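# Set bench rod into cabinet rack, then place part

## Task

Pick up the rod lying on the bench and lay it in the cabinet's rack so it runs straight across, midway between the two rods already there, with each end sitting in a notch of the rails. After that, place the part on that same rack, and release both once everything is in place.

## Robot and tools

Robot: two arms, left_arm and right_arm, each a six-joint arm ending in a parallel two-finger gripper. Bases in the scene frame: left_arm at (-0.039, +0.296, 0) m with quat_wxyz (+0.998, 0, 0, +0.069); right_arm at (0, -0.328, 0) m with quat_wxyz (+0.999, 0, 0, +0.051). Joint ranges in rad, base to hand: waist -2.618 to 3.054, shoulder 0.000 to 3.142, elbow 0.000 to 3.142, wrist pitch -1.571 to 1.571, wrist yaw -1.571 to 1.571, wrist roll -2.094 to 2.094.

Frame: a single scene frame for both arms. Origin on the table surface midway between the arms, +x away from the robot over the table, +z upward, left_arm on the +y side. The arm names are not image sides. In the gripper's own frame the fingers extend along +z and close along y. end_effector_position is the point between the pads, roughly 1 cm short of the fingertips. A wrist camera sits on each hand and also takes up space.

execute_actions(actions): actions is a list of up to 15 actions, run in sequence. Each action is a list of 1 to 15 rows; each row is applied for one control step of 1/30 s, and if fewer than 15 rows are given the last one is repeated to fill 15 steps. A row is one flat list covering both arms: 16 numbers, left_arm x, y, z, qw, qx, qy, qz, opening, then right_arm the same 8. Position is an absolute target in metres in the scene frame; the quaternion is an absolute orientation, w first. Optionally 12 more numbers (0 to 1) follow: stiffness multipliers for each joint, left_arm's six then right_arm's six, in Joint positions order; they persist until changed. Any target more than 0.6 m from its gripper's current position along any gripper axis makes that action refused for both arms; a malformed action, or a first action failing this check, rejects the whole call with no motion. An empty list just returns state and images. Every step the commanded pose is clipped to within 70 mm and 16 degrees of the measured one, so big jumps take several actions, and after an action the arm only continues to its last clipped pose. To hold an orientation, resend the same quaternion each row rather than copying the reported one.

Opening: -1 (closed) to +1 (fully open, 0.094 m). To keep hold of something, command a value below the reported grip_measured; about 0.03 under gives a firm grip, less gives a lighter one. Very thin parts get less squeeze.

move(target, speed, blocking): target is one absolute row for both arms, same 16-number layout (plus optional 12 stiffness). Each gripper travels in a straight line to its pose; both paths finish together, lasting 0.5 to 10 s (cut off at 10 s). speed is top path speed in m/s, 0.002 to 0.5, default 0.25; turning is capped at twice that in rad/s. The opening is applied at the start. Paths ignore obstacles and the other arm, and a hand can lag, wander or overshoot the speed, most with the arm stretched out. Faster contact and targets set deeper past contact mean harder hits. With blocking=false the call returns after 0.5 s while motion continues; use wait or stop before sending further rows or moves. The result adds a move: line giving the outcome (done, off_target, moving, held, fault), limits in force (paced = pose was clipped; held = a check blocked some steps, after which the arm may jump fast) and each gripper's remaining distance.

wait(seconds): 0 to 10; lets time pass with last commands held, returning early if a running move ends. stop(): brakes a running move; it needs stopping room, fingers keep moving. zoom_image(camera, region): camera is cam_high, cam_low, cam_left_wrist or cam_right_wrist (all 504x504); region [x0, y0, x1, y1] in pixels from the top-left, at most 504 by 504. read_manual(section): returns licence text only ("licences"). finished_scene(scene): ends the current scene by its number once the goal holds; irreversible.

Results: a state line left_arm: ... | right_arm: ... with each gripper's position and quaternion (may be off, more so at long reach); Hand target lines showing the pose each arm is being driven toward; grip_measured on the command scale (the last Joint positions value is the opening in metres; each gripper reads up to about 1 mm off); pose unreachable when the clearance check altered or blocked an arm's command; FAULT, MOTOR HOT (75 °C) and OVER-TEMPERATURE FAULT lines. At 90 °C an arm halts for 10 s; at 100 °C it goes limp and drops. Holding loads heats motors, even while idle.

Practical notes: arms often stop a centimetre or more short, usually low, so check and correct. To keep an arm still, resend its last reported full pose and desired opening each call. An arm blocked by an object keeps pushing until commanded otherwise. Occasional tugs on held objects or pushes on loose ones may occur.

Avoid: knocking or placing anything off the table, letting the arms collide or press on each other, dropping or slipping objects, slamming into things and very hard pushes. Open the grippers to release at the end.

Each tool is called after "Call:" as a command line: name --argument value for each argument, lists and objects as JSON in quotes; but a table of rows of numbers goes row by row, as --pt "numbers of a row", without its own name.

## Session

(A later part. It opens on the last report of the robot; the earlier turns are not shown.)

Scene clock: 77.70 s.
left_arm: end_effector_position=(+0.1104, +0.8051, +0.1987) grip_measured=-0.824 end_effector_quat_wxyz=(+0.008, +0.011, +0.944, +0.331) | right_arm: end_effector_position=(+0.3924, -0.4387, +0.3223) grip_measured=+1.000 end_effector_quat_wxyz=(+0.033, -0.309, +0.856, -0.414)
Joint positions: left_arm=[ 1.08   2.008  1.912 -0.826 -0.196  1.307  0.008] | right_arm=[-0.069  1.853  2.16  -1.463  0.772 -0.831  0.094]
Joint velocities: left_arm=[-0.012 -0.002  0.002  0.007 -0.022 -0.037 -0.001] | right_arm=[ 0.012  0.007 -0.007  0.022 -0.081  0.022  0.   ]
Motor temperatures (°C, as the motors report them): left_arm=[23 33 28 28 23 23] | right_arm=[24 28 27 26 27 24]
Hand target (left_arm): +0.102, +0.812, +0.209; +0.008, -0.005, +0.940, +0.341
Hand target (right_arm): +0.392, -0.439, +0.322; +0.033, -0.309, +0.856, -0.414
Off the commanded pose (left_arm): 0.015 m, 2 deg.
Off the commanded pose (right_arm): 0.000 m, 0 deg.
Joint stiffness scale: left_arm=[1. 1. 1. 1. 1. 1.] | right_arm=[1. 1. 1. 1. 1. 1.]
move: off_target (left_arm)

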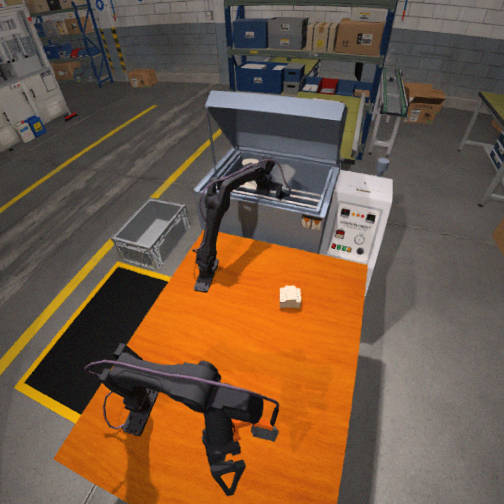

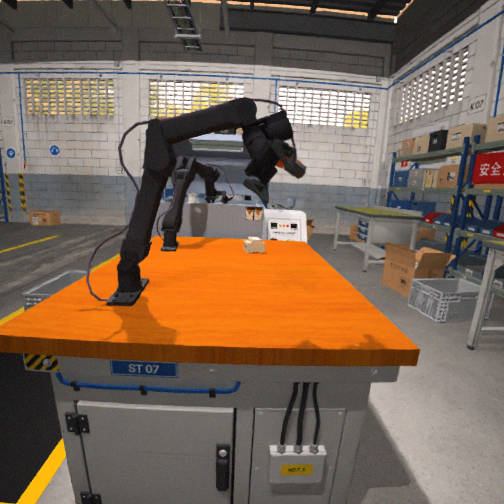

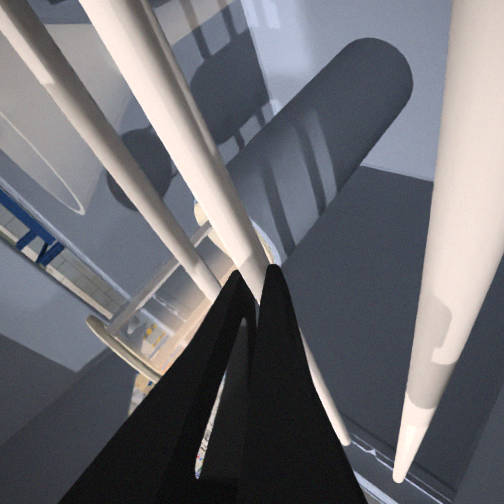

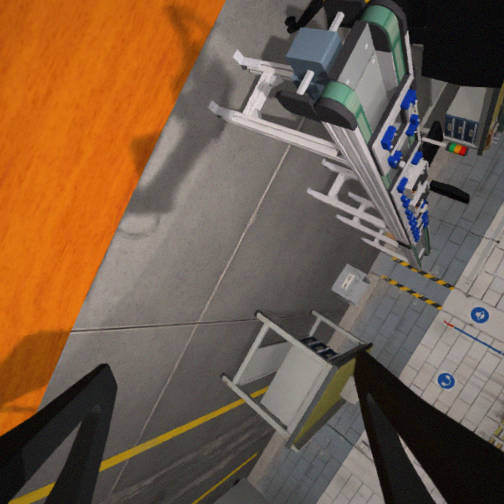

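Call:
move --target '[0.1104,0.805,0.203,0.008,0.011,0.944,0.331,-0.5,0.3924,-0.4387,0.3223,0.033,-0.309,0.856,-0.414,1]'

Call:
move --target '[0.11,0.73,0.3,0.008,0.011,0.944,0.331,-0.5,0.3924,-0.4387,0.3223,0.033,-0.309,0.856,-0.414,1]' --speed 0.1

Call:
move --target '[0.25,0.5,0.3,0.13,-0.35,0.87,0.31,1,0.3924,-0.4387,0.3223,0.033,-0.309,0.856,-0.414,1]'

Call:
move --target '[0.36,0.28,0.14,0.242,-0.664,0.664,0.242,1,0.3924,-0.4387,0.3223,0.033,-0.309,0.856,-0.414,1]'

Call:
zoom_image --camera "cam_high" --region '[180, 130, 380, 320]'

Scene clock: 85.80 s.
left_arm: end_effector_position=(+0.1104, +0.8050, +0.1988) grip_measured=-0.502 end_effector_quat_wxyz=(+0.008, +0.011, +0.944, +0.330) | right_arm: end_effector_position=(+0.3924, -0.4387, +0.3223) grip_measured=+1.000 end_effector_quat_wxyz=(+0.033, -0.309, +0.856, -0.414)
Joint positions: left_arm=[ 1.08   2.008  1.913 -0.826 -0.196  1.307  0.023] | right_arm=[-0.069  1.853  2.16  -1.463  0.772 -0.831  0.094]
Joint velocities: left_arm=[-0.002  0.002  0.002 -0.007 -0.037  0.022 -0.001] | right_arm=[-0.012  0.002  0.007 -0.095  0.022 -0.007  0.   ]
Motor temperatures (°C, as the motors report them): left_arm=[24 33 29 28 23 23] | right_arm=[24 28 27 26 27 24]
Hand target (left_arm): +0.110, +0.805, +0.203; +0.008, +0.011, +0.944, +0.331
Hand target (right_arm): +0.392, -0.439, +0.322; +0.033, -0.309, +0.856, -0.414
Off the commanded pose (left_arm): 0.004 m, 0 deg.
Off the commanded pose (right_arm): 0.000 m, 0 deg.
Joint stiffness scale: left_arm=[1. 1. 1. 1. 1. 1.] | right_arm=[1. 1. 1. 1. 1. 1.]
move: done

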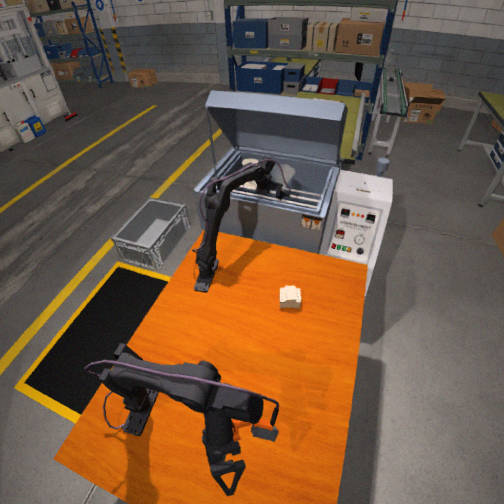

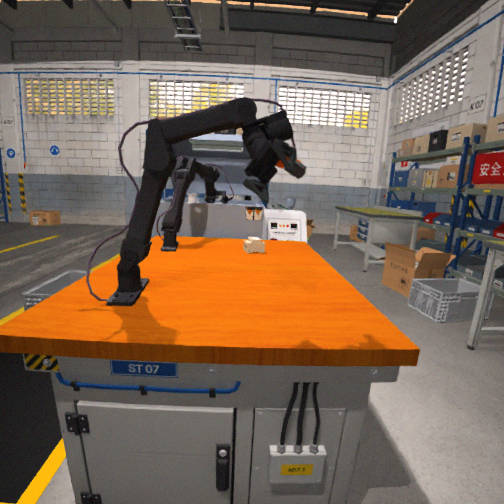

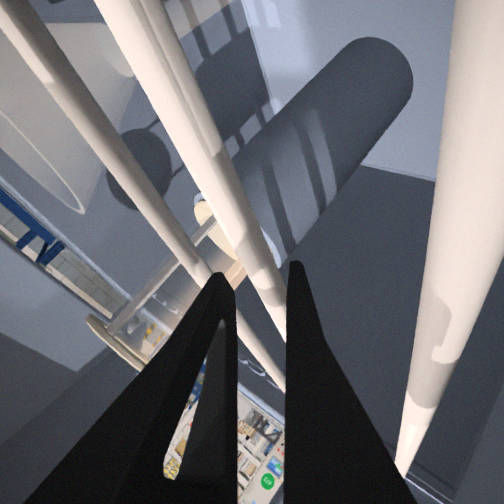

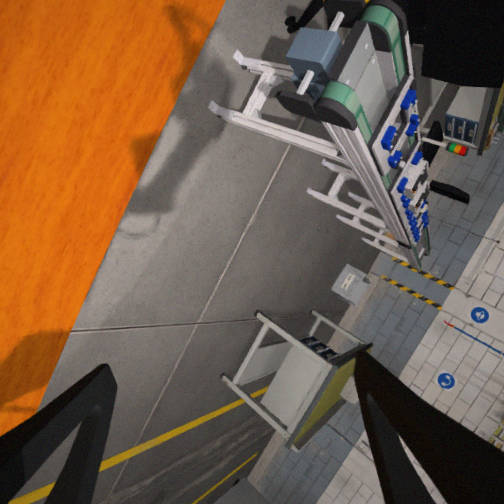

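Scene clock: 87.63 s.
left_arm: end_effector_position=(+0.1077, +0.7338, +0.2854) grip_measured=-0.502 end_effector_quat_wxyz=(+0.002, +0.016, +0.948, +0.319) | right_arm: end_effector_position=(+0.3924, -0.4387, +0.3223) grip_measured=+1.000 end_effector_quat_wxyz=(+0.033, -0.309, +0.856, -0.414)
Joint positions: left_arm=[ 1.017  1.857  2.082 -1.183 -0.234  1.264  0.023] | right_arm=[-0.069  1.853  2.16  -1.463  0.772 -0.831  0.094]
Joint velocities: left_arm=[-0.002 -0.002 -0.002  0.022  0.022 -0.022 -0.001] | right_arm=[ 0.007  0.007  0.007  0.037 -0.022  0.066  0.   ]
Motor temperatures (°C, as the motors report them): left_arm=[24 33 29 28 23 23] | right_arm=[24 28 27 26 27 24]
Hand target (left_arm): +0.110, +0.729, +0.300; +0.009, +0.011, +0.944, +0.331
Hand target (right_arm): +0.392, -0.439, +0.322; +0.033, -0.309, +0.856, -0.414
Off the commanded pose (left_arm): 0.015 m, 2 deg.
Off the commanded pose (right_arm): 0.000 m, 0 deg.
Joint stiffness scale: left_arm=[1. 1. 1. 1. 1. 1.] | right_arm=[1. 1. 1. 1. 1. 1.]
move: off_target (left_arm)

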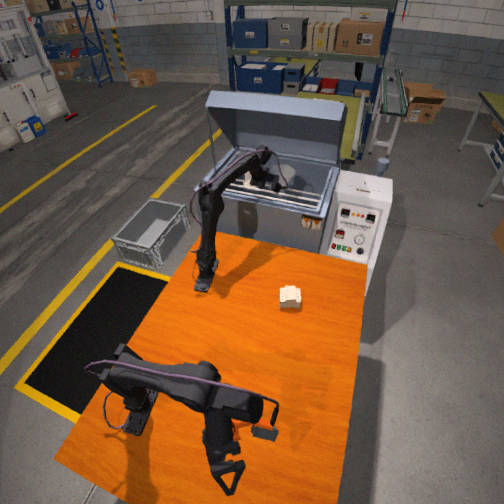

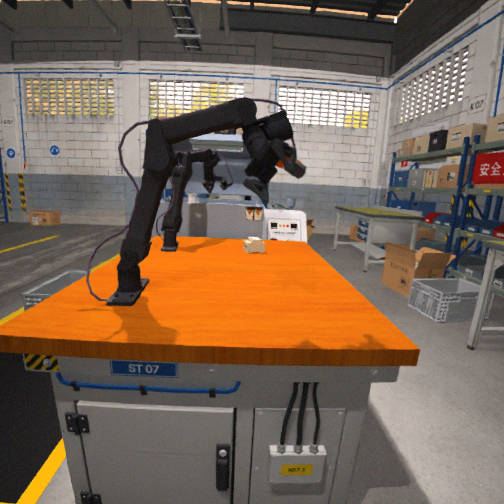

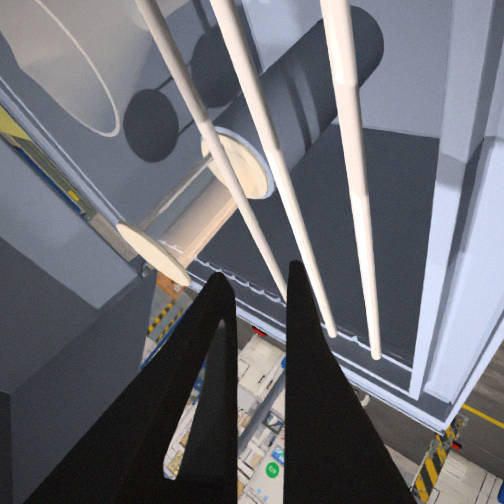

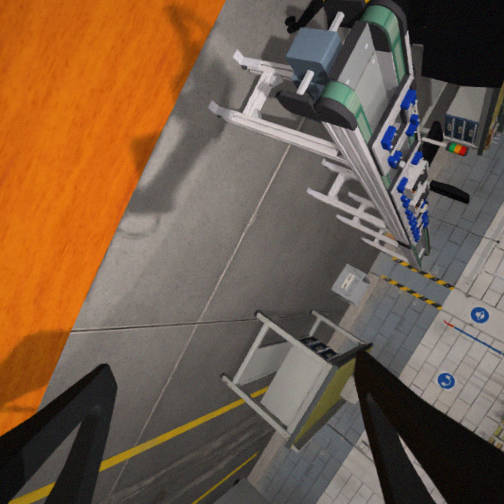

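Scene clock: 89.90 s.
left_arm: end_effector_position=(+0.2506, +0.4946, +0.2906) grip_measured=+1.000 end_effector_quat_wxyz=(+0.136, -0.341, +0.882, +0.296) | right_arm: end_effector_position=(+0.3924, -0.4387, +0.3223) grip_measured=+1.000 end_effector_quat_wxyz=(+0.033, -0.309, +0.856, -0.414)
Joint positions: left_arm=[ 0.164  1.705  1.954 -1.548 -0.613 -0.35   0.094] | right_arm=[-0.069  1.853  2.16  -1.463  0.772 -0.831  0.094]
Joint velocities: left_arm=[ 0.012  0.012 -0.012 -0.022  0.022 -0.066  0.   ] | right_arm=[-0.002 -0.002 -0.002 -0.037  0.022 -0.022  0.   ]
Motor temperatures (°C, as the motors report them): left_arm=[24 33 29 28 23 23] | right_arm=[24 29 27 26 27 24]
Hand target (left_arm): +0.251, +0.497, +0.298; +0.145, -0.350, +0.874, +0.304
Hand target (right_arm): +0.392, -0.439, +0.322; +0.033, -0.309, +0.856, -0.414
Off the commanded pose (left_arm): 0.011 m, 2 deg.
Off the commanded pose (right_arm): 0.000 m, 0 deg.
Joint stiffness scale: left_arm=[1. 1. 1. 1. 1. 1.] | right_arm=[1. 1. 1. 1. 1. 1.]
joint sent to its limit (left arm) — the command would take joint 4 (wrist pitch) past its lower limit, so that joint was sent only as far as its limit.
move: off_target (left_arm)

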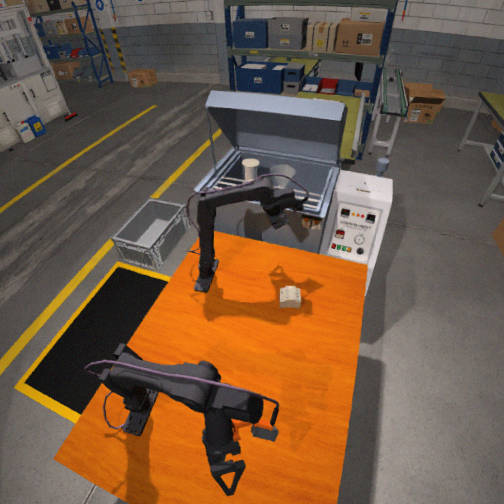

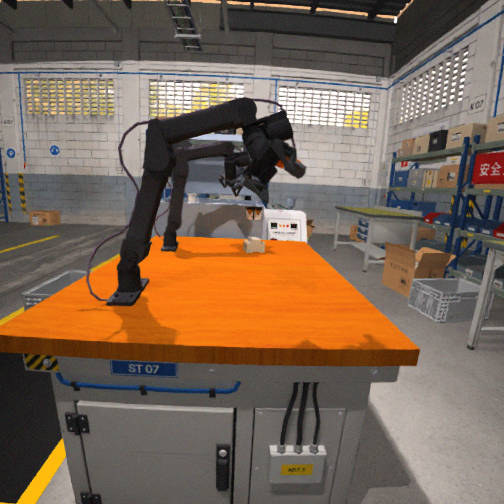

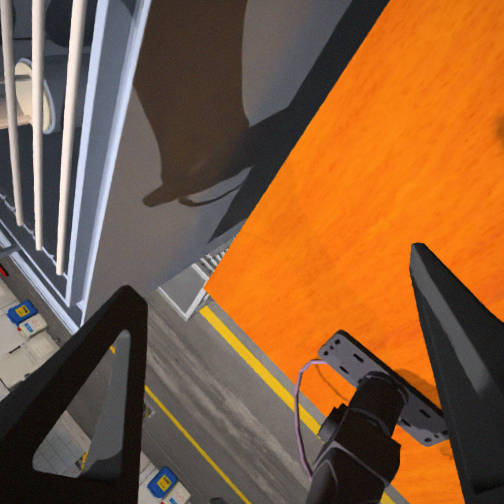

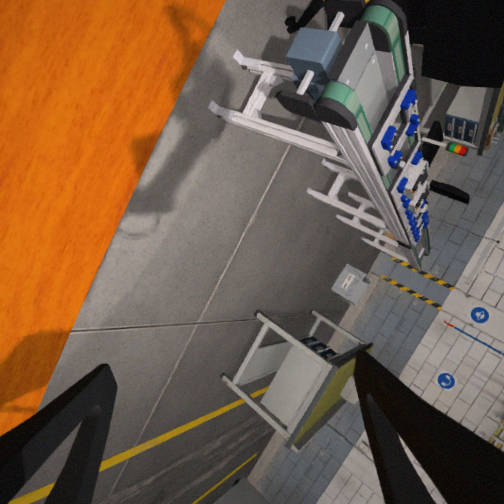

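Scene clock: 92.20 s.
left_arm: end_effector_position=(+0.3533, +0.2777, +0.1290) grip_measured=+1.000 end_effector_quat_wxyz=(+0.238, -0.655, +0.681, +0.225) | right_arm: end_effector_position=(+0.3924, -0.4387, +0.3223) grip_measured=+1.000 end_effector_quat_wxyz=(+0.033, -0.309, +0.856, -0.414)
Joint positions: left_arm=[-0.46   2.178  1.947 -1.55  -0.637 -1.924  0.094] | right_arm=[-0.069  1.853  2.16  -1.463  0.772 -0.831  0.094]
Joint velocities: left_arm=[ 0.012 -0.007 -0.017  0.007 -0.037  0.007  0.   ] | right_arm=[-0.002 -0.007  0.007  0.022 -0.022 -0.007  0.   ]
Motor temperatures (°C, as the motors report them): left_arm=[24 32 29 28 23 23] | right_arm=[24 29 27 26 27 24]
Hand target (left_arm): +0.359, +0.277, +0.137; -0.251, +0.661, -0.674, -0.215
Hand target (right_arm): +0.392, -0.439, +0.322; +0.033, -0.309, +0.856, -0.414
Off the commanded pose (left_arm): 0.013 m, 3 deg.
Off the commanded pose (right_arm): 0.000 m, 0 deg.
Joint stiffness scale: left_arm=[1. 1. 1. 1. 1. 1.] | right_arm=[1. 1. 1. 1. 1. 1.]
joint sent to its limit (left arm) — the command would take joint 4 (wrist pitch) past its lower limit, so that joint was sent only as far as its limit.
move: off_target (left_arm)

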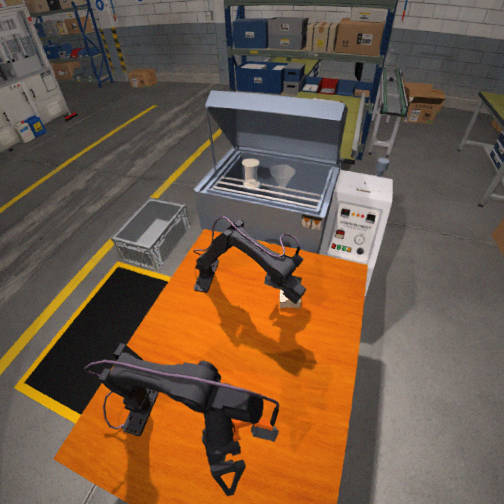

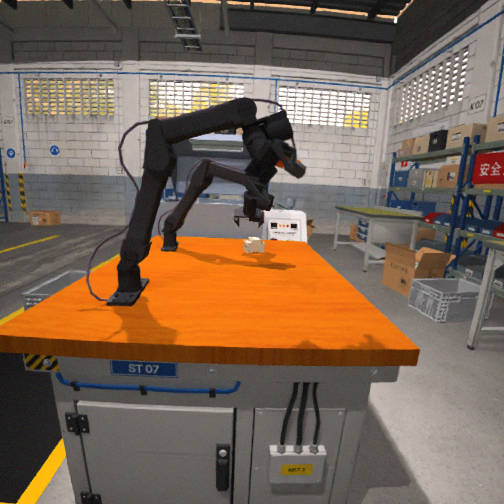

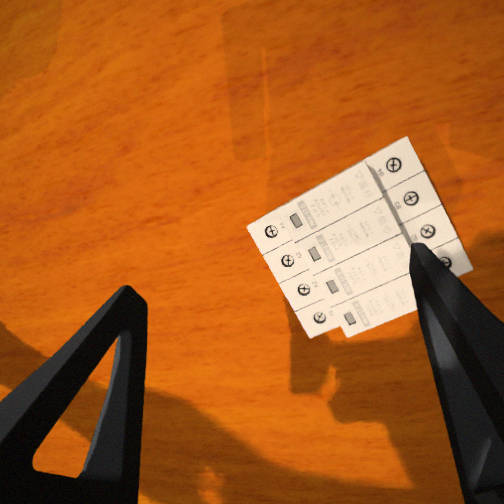

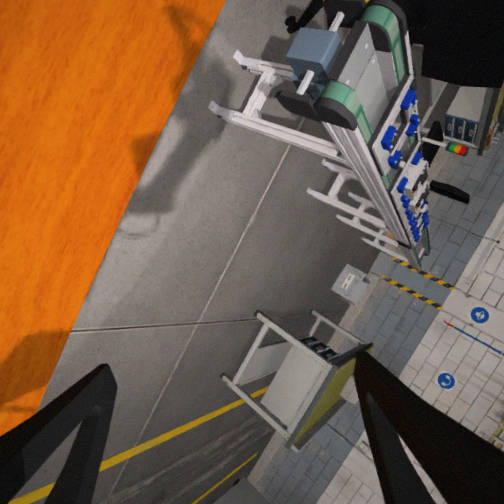

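Region (180, 130, 380, 320) of cam_high's 504x504 image, scaled by 2.520, with more detail than that image has; it fills the top 479 rows of this view, and the rest is white.

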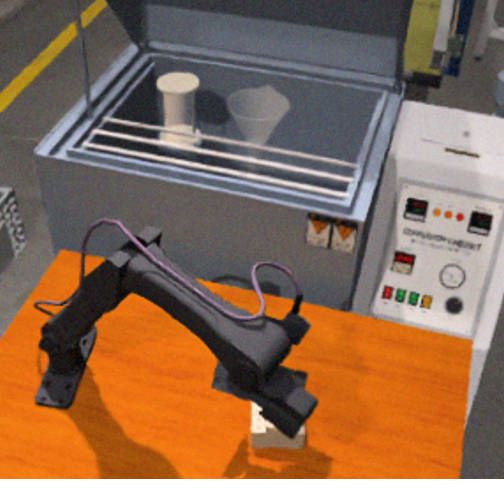

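Call:
move --target '[0.36,0.29,0.13,0.337,-0.123,0.932,0.0445,1,0.3924,-0.4387,0.3223,0.033,-0.309,0.856,-0.414,1]'

Scene clock: 99.57 s.
left_arm: end_effector_position=(+0.3615, +0.2875, +0.1298) grip_measured=+1.000 end_effector_quat_wxyz=(+0.325, -0.122, +0.937, +0.047) | right_arm: end_effector_position=(+0.3924, -0.4387, +0.3223) grip_measured=+1.000 end_effector_quat_wxyz=(+0.033, -0.309, +0.856, -0.414)
Joint positions: left_arm=[-0.27   1.53   1.066 -0.477 -0.247 -0.31   0.094] | right_arm=[-0.069  1.853  2.16  -1.463  0.772 -0.831  0.094]
Joint velocities: left_arm=[ 0.007 -0.002  0.002 -0.007  0.022  0.081  0.   ] | right_arm=[-0.007 -0.007  0.022  0.081 -0.007 -0.007  0.   ]
Motor temperatures (°C, as the motors report them): left_arm=[23 33 29 27 23 23] | right_arm=[24 29 27 26 27 24]
Hand target (left_arm): +0.361, +0.291, +0.134; +0.336, -0.122, +0.933, +0.044
Hand target (right_arm): +0.392, -0.439, +0.322; +0.033, -0.309, +0.856, -0.414
Off the commanded pose (left_arm): 0.003 m, 1 deg.
Off the commanded pose (right_arm): 0.000 m, 0 deg.
Joint stiffness scale: left_arm=[1. 1. 1. 1. 1. 1.] | right_arm=[1. 1. 1. 1. 1. 1.]
move: done

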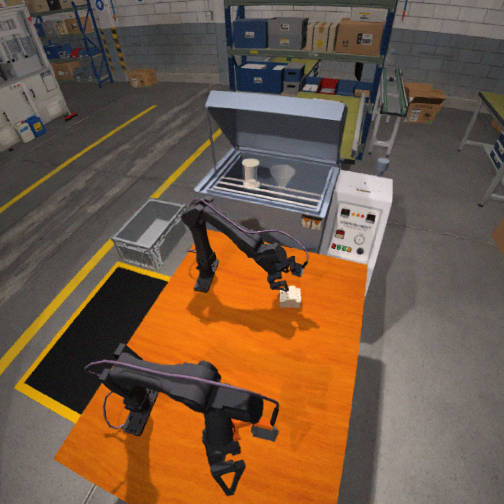

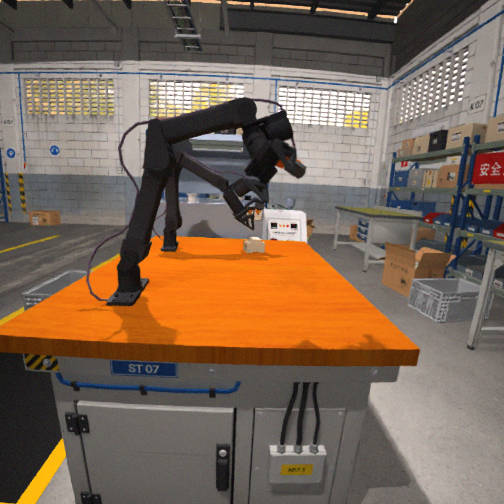

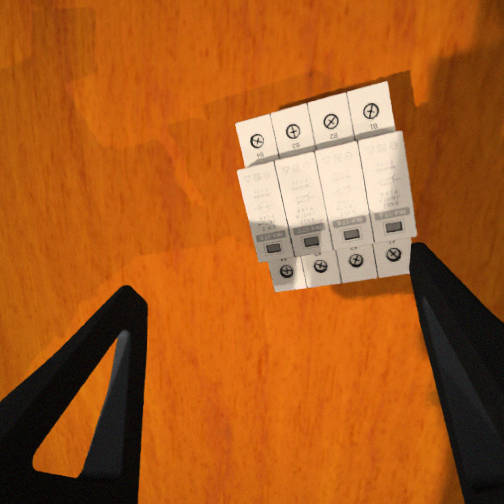

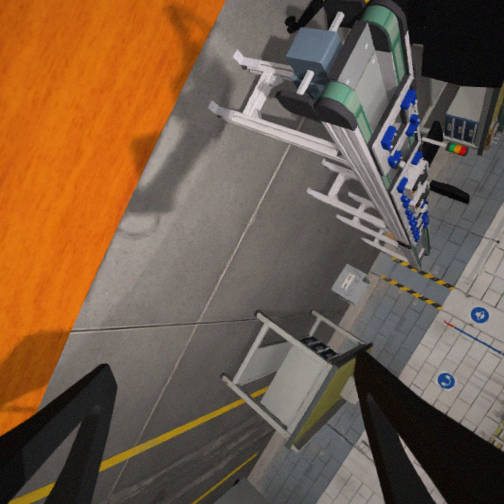

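Call:
move --target '[0.375,0.28,0.09,0.337,-0.123,0.932,0.0445,1,0.3924,-0.4387,0.3223,0.033,-0.309,0.856,-0.414,1]' --speed 0.08

Scene clock: 102.73 s.
left_arm: end_effector_position=(+0.3759, +0.2815, +0.0938) grip_measured=+1.000 end_effector_quat_wxyz=(+0.335, -0.120, +0.933, +0.041) | right_arm: end_effector_position=(+0.3924, -0.4387, +0.3223) grip_measured=+1.000 end_effector_quat_wxyz=(+0.033, -0.309, +0.856, -0.414)
Joint positions: left_arm=[-0.28   1.616  0.99  -0.293 -0.246 -0.315  0.094] | right_arm=[-0.069  1.853  2.16  -1.463  0.772 -0.831  0.094]
Joint velocities: left_arm=[ 0.012  0.017 -0.002  0.081 -0.037  0.007  0.   ] | right_arm=[-0.022 -0.012 -0.007  0.051 -0.022 -0.007  0.   ]
Motor temperatures (°C, as the motors report them): left_arm=[23 32 29 28 23 23] | right_arm=[24 29 27 26 27 24]
Hand target (left_arm): +0.375, +0.280, +0.090; +0.337, -0.123, +0.932, +0.044
Hand target (right_arm): +0.392, -0.439, +0.322; +0.033, -0.309, +0.856, -0.414
Off the commanded pose (left_arm): 0.004 m, 1 deg.
Off the commanded pose (right_arm): 0.000 m, 0 deg.
Joint stiffness scale: left_arm=[1. 1. 1. 1. 1. 1.] | right_arm=[1. 1. 1. 1. 1. 1.]
move: done

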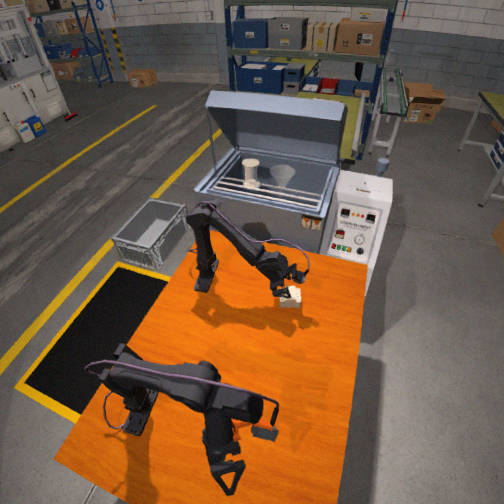

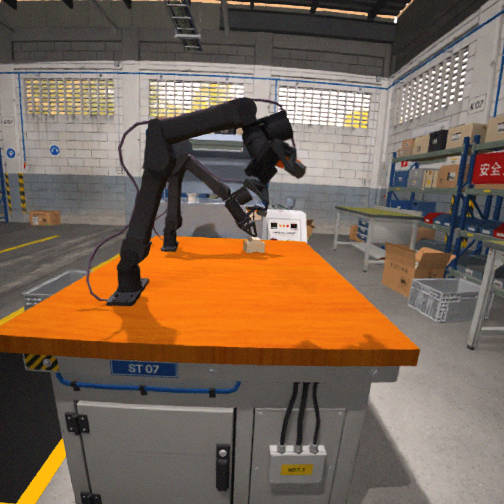

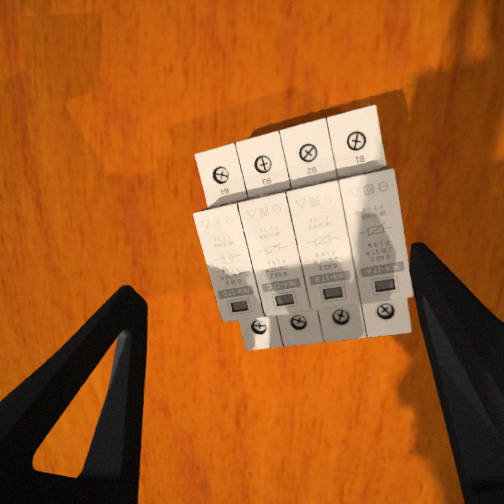

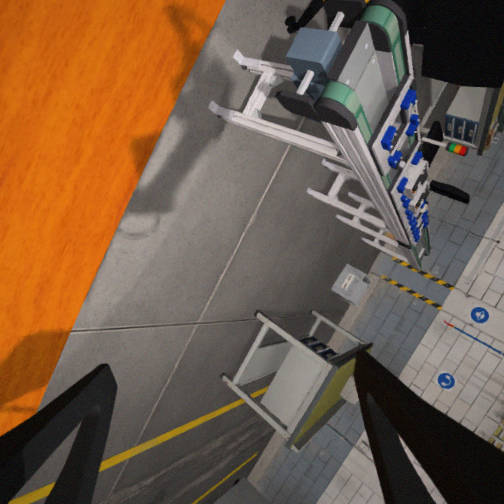

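Call:
move --target '[0.385,0.272,0.085,0.337,-0.123,0.932,0.0445,1,0.3924,-0.4387,0.3223,0.033,-0.309,0.856,-0.414,1]' --speed 0.05

Call:
move --target '[0.388,0.273,0.045,0.337,-0.123,0.932,0.0445,1,0.3924,-0.4387,0.3223,0.033,-0.309,0.856,-0.414,1]' --speed 0.04

Call:
move --target '[0.388,0.273,0.045,0.337,-0.123,0.932,0.0445,0.45,0.3924,-0.4387,0.3223,0.033,-0.309,0.856,-0.414,1]'

Scene clock: 106.57 s.
left_arm: end_effector_position=(+0.3763, +0.2743, +0.0781) grip_measured=+1.000 end_effector_quat_wxyz=(+0.322, -0.118, +0.938, +0.044) | right_arm: end_effector_position=(+0.3924, -0.4387, +0.3223) grip_measured=+1.000 end_effector_quat_wxyz=(+0.033, -0.309, +0.856, -0.414)
Joint positions: left_arm=[-0.301  1.661  0.99  -0.282 -0.255 -0.331  0.094] | right_arm=[-0.069  1.853  2.16  -1.463  0.772 -0.831  0.094]
Joint velocities: left_arm=[-0.007 -0.007 -0.017  0.037 -0.037  0.007  0.   ] | right_arm=[ 0.002 -0.007 -0.012  0.081  0.022  0.037  0.   ]
Motor temperatures (°C, as the motors report them): left_arm=[23 32 29 28 23 23] | right_arm=[24 29 27 26 27 24]
Hand target (left_arm): +0.385, +0.272, +0.085; +0.337, -0.123, +0.932, +0.044
Hand target (right_arm): +0.392, -0.439, +0.322; +0.033, -0.309, +0.856, -0.414
Off the commanded pose (left_arm): 0.011 m, 2 deg.
Off the commanded pose (right_arm): 0.000 m, 0 deg.
Joint stiffness scale: left_arm=[1. 1. 1. 1. 1. 1.] | right_arm=[1. 1. 1. 1. 1. 1.]
move: off_target (left_arm)

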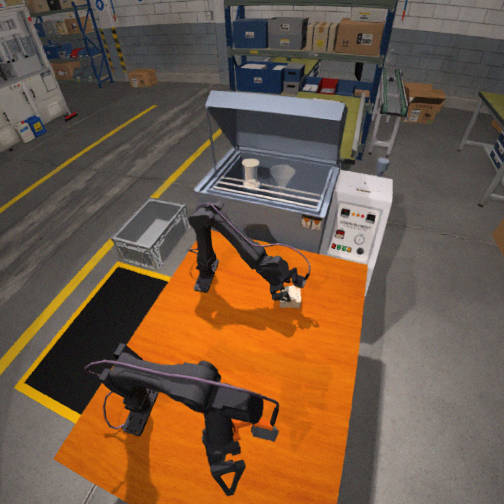

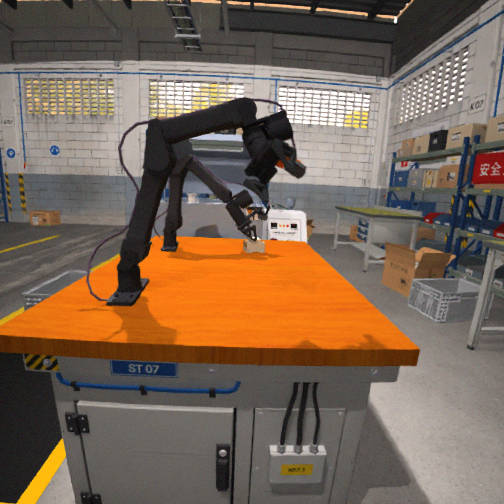

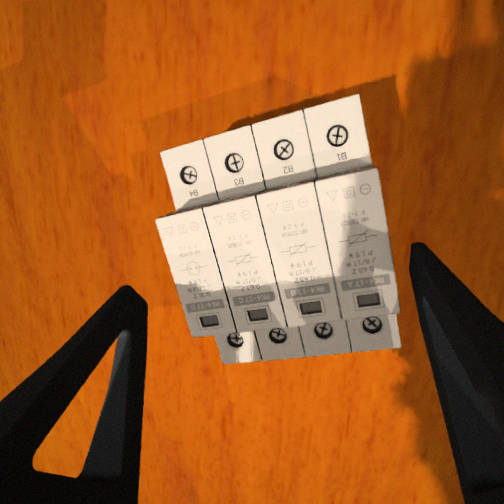

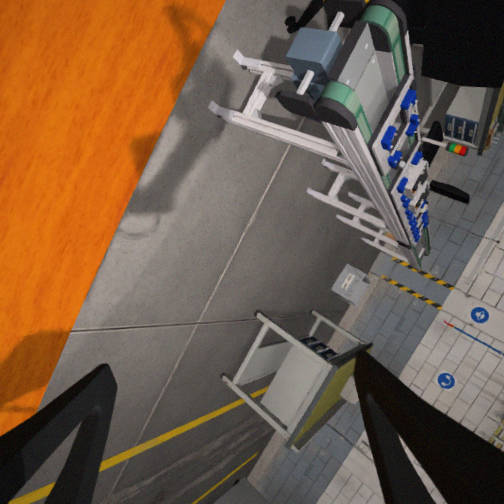

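Scene clock: 107.93 s.
left_arm: end_effector_position=(+0.3905, +0.2720, +0.0505) grip_measured=+1.000 end_effector_quat_wxyz=(+0.338, -0.120, +0.933, +0.039) | right_arm: end_effector_position=(+0.3924, -0.4387, +0.3223) grip_measured=+1.000 end_effector_quat_wxyz=(+0.033, -0.309, +0.856, -0.414)
Joint positions: left_arm=[-0.301  1.751  0.946 -0.113 -0.255 -0.331  0.094] | right_arm=[-0.069  1.853  2.16  -1.463  0.772 -0.831  0.094]
Joint velocities: left_arm=[-0.007 -0.002 -0.012  0.007 -0.037  0.022  0.   ] | right_arm=[-0.017 -0.007 -0.012 -0.022 -0.066  0.022  0.   ]
Motor temperatures (°C, as the motors report them): left_arm=[23 32 28 28 23 23] | right_arm=[24 29 27 26 27 24]
Hand target (left_arm): +0.388, +0.273, +0.045; +0.337, -0.123, +0.932, +0.044
Hand target (right_arm): +0.392, -0.439, +0.322; +0.033, -0.309, +0.856, -0.414
Off the commanded pose (left_arm): 0.006 m, 1 deg.
Off the commanded pose (right_arm): 0.000 m, 0 deg.
Joint stiffness scale: left_arm=[1. 1. 1. 1. 1. 1.] | right_arm=[1. 1. 1. 1. 1. 1.]
move: done

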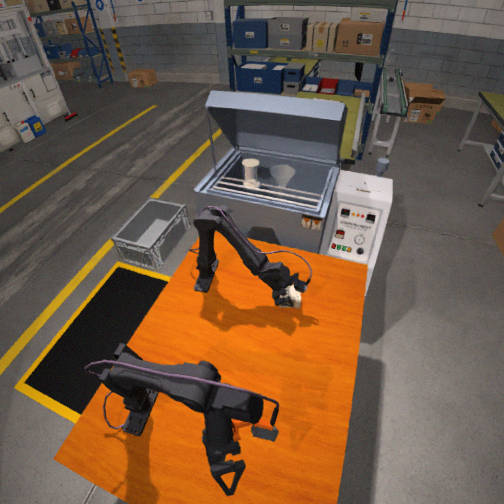

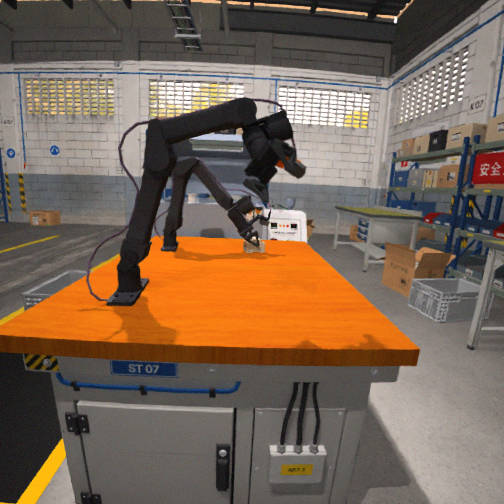

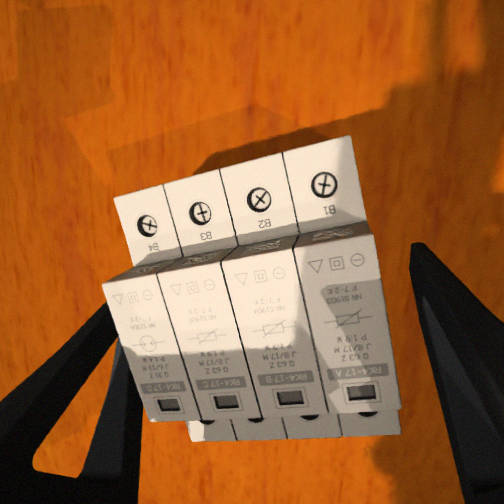

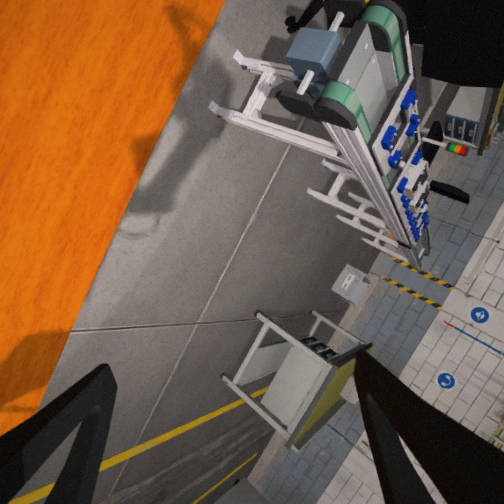

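Scene clock: 108.63 s.
left_arm: end_effector_position=(+0.3905, +0.2720, +0.0505) grip_measured=+0.534 end_effector_quat_wxyz=(+0.338, -0.120, +0.933, +0.039) | right_arm: end_effector_position=(+0.3924, -0.4387, +0.3223) grip_measured=+1.000 end_effector_quat_wxyz=(+0.033, -0.309, +0.856, -0.414)
Joint positions: left_arm=[-0.301  1.751  0.946 -0.113 -0.255 -0.331  0.072] | right_arm=[-0.069  1.853  2.16  -1.463  0.772 -0.831  0.094]
Joint velocities: left_arm=[ 0.012  0.017  0.012  0.007  0.051 -0.095 -0.   ] | right_arm=[-0.012 -0.022  0.007  0.007  0.007 -0.037  0.   ]
Motor temperatures (°C, as the motors report them): left_arm=[23 31 28 28 23 23] | right_arm=[24 29 27 26 27 24]
Hand target (left_arm): +0.388, +0.273, +0.045; +0.337, -0.123, +0.932, +0.045
Hand target (right_arm): +0.392, -0.439, +0.322; +0.033, -0.309, +0.856, -0.414
Off the commanded pose (left_arm): 0.006 m, 1 deg.
Off the commanded pose (right_arm): 0.000 m, 0 deg.
Joint stiffness scale: left_arm=[1. 1. 1. 1. 1. 1.] | right_arm=[1. 1. 1. 1. 1. 1.]
move: done

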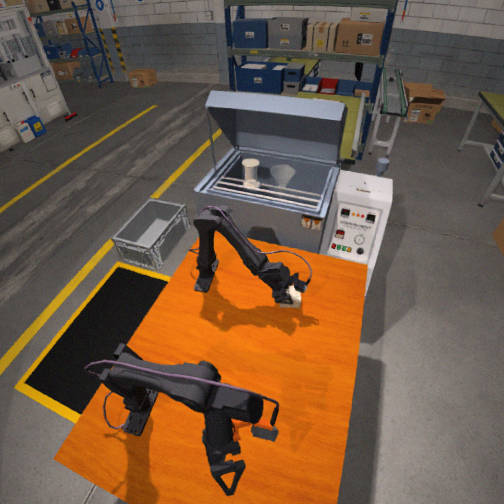

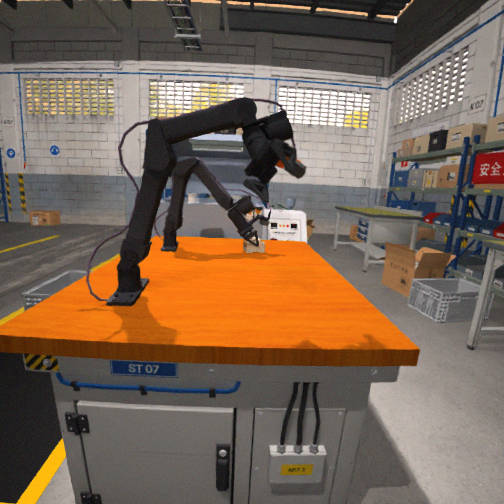

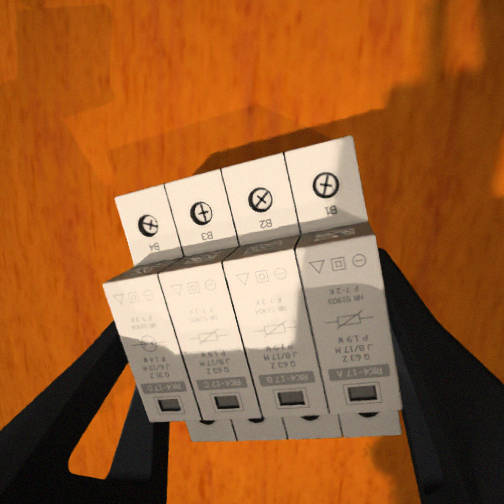

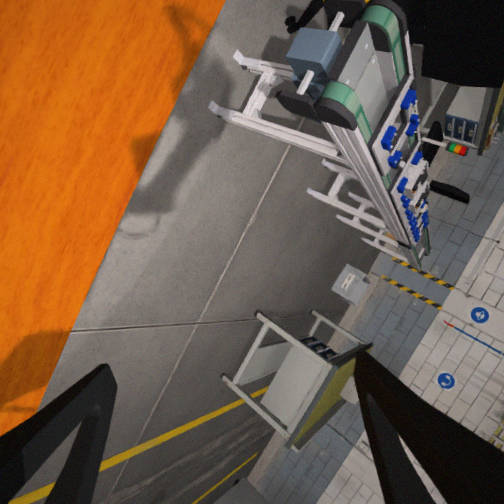

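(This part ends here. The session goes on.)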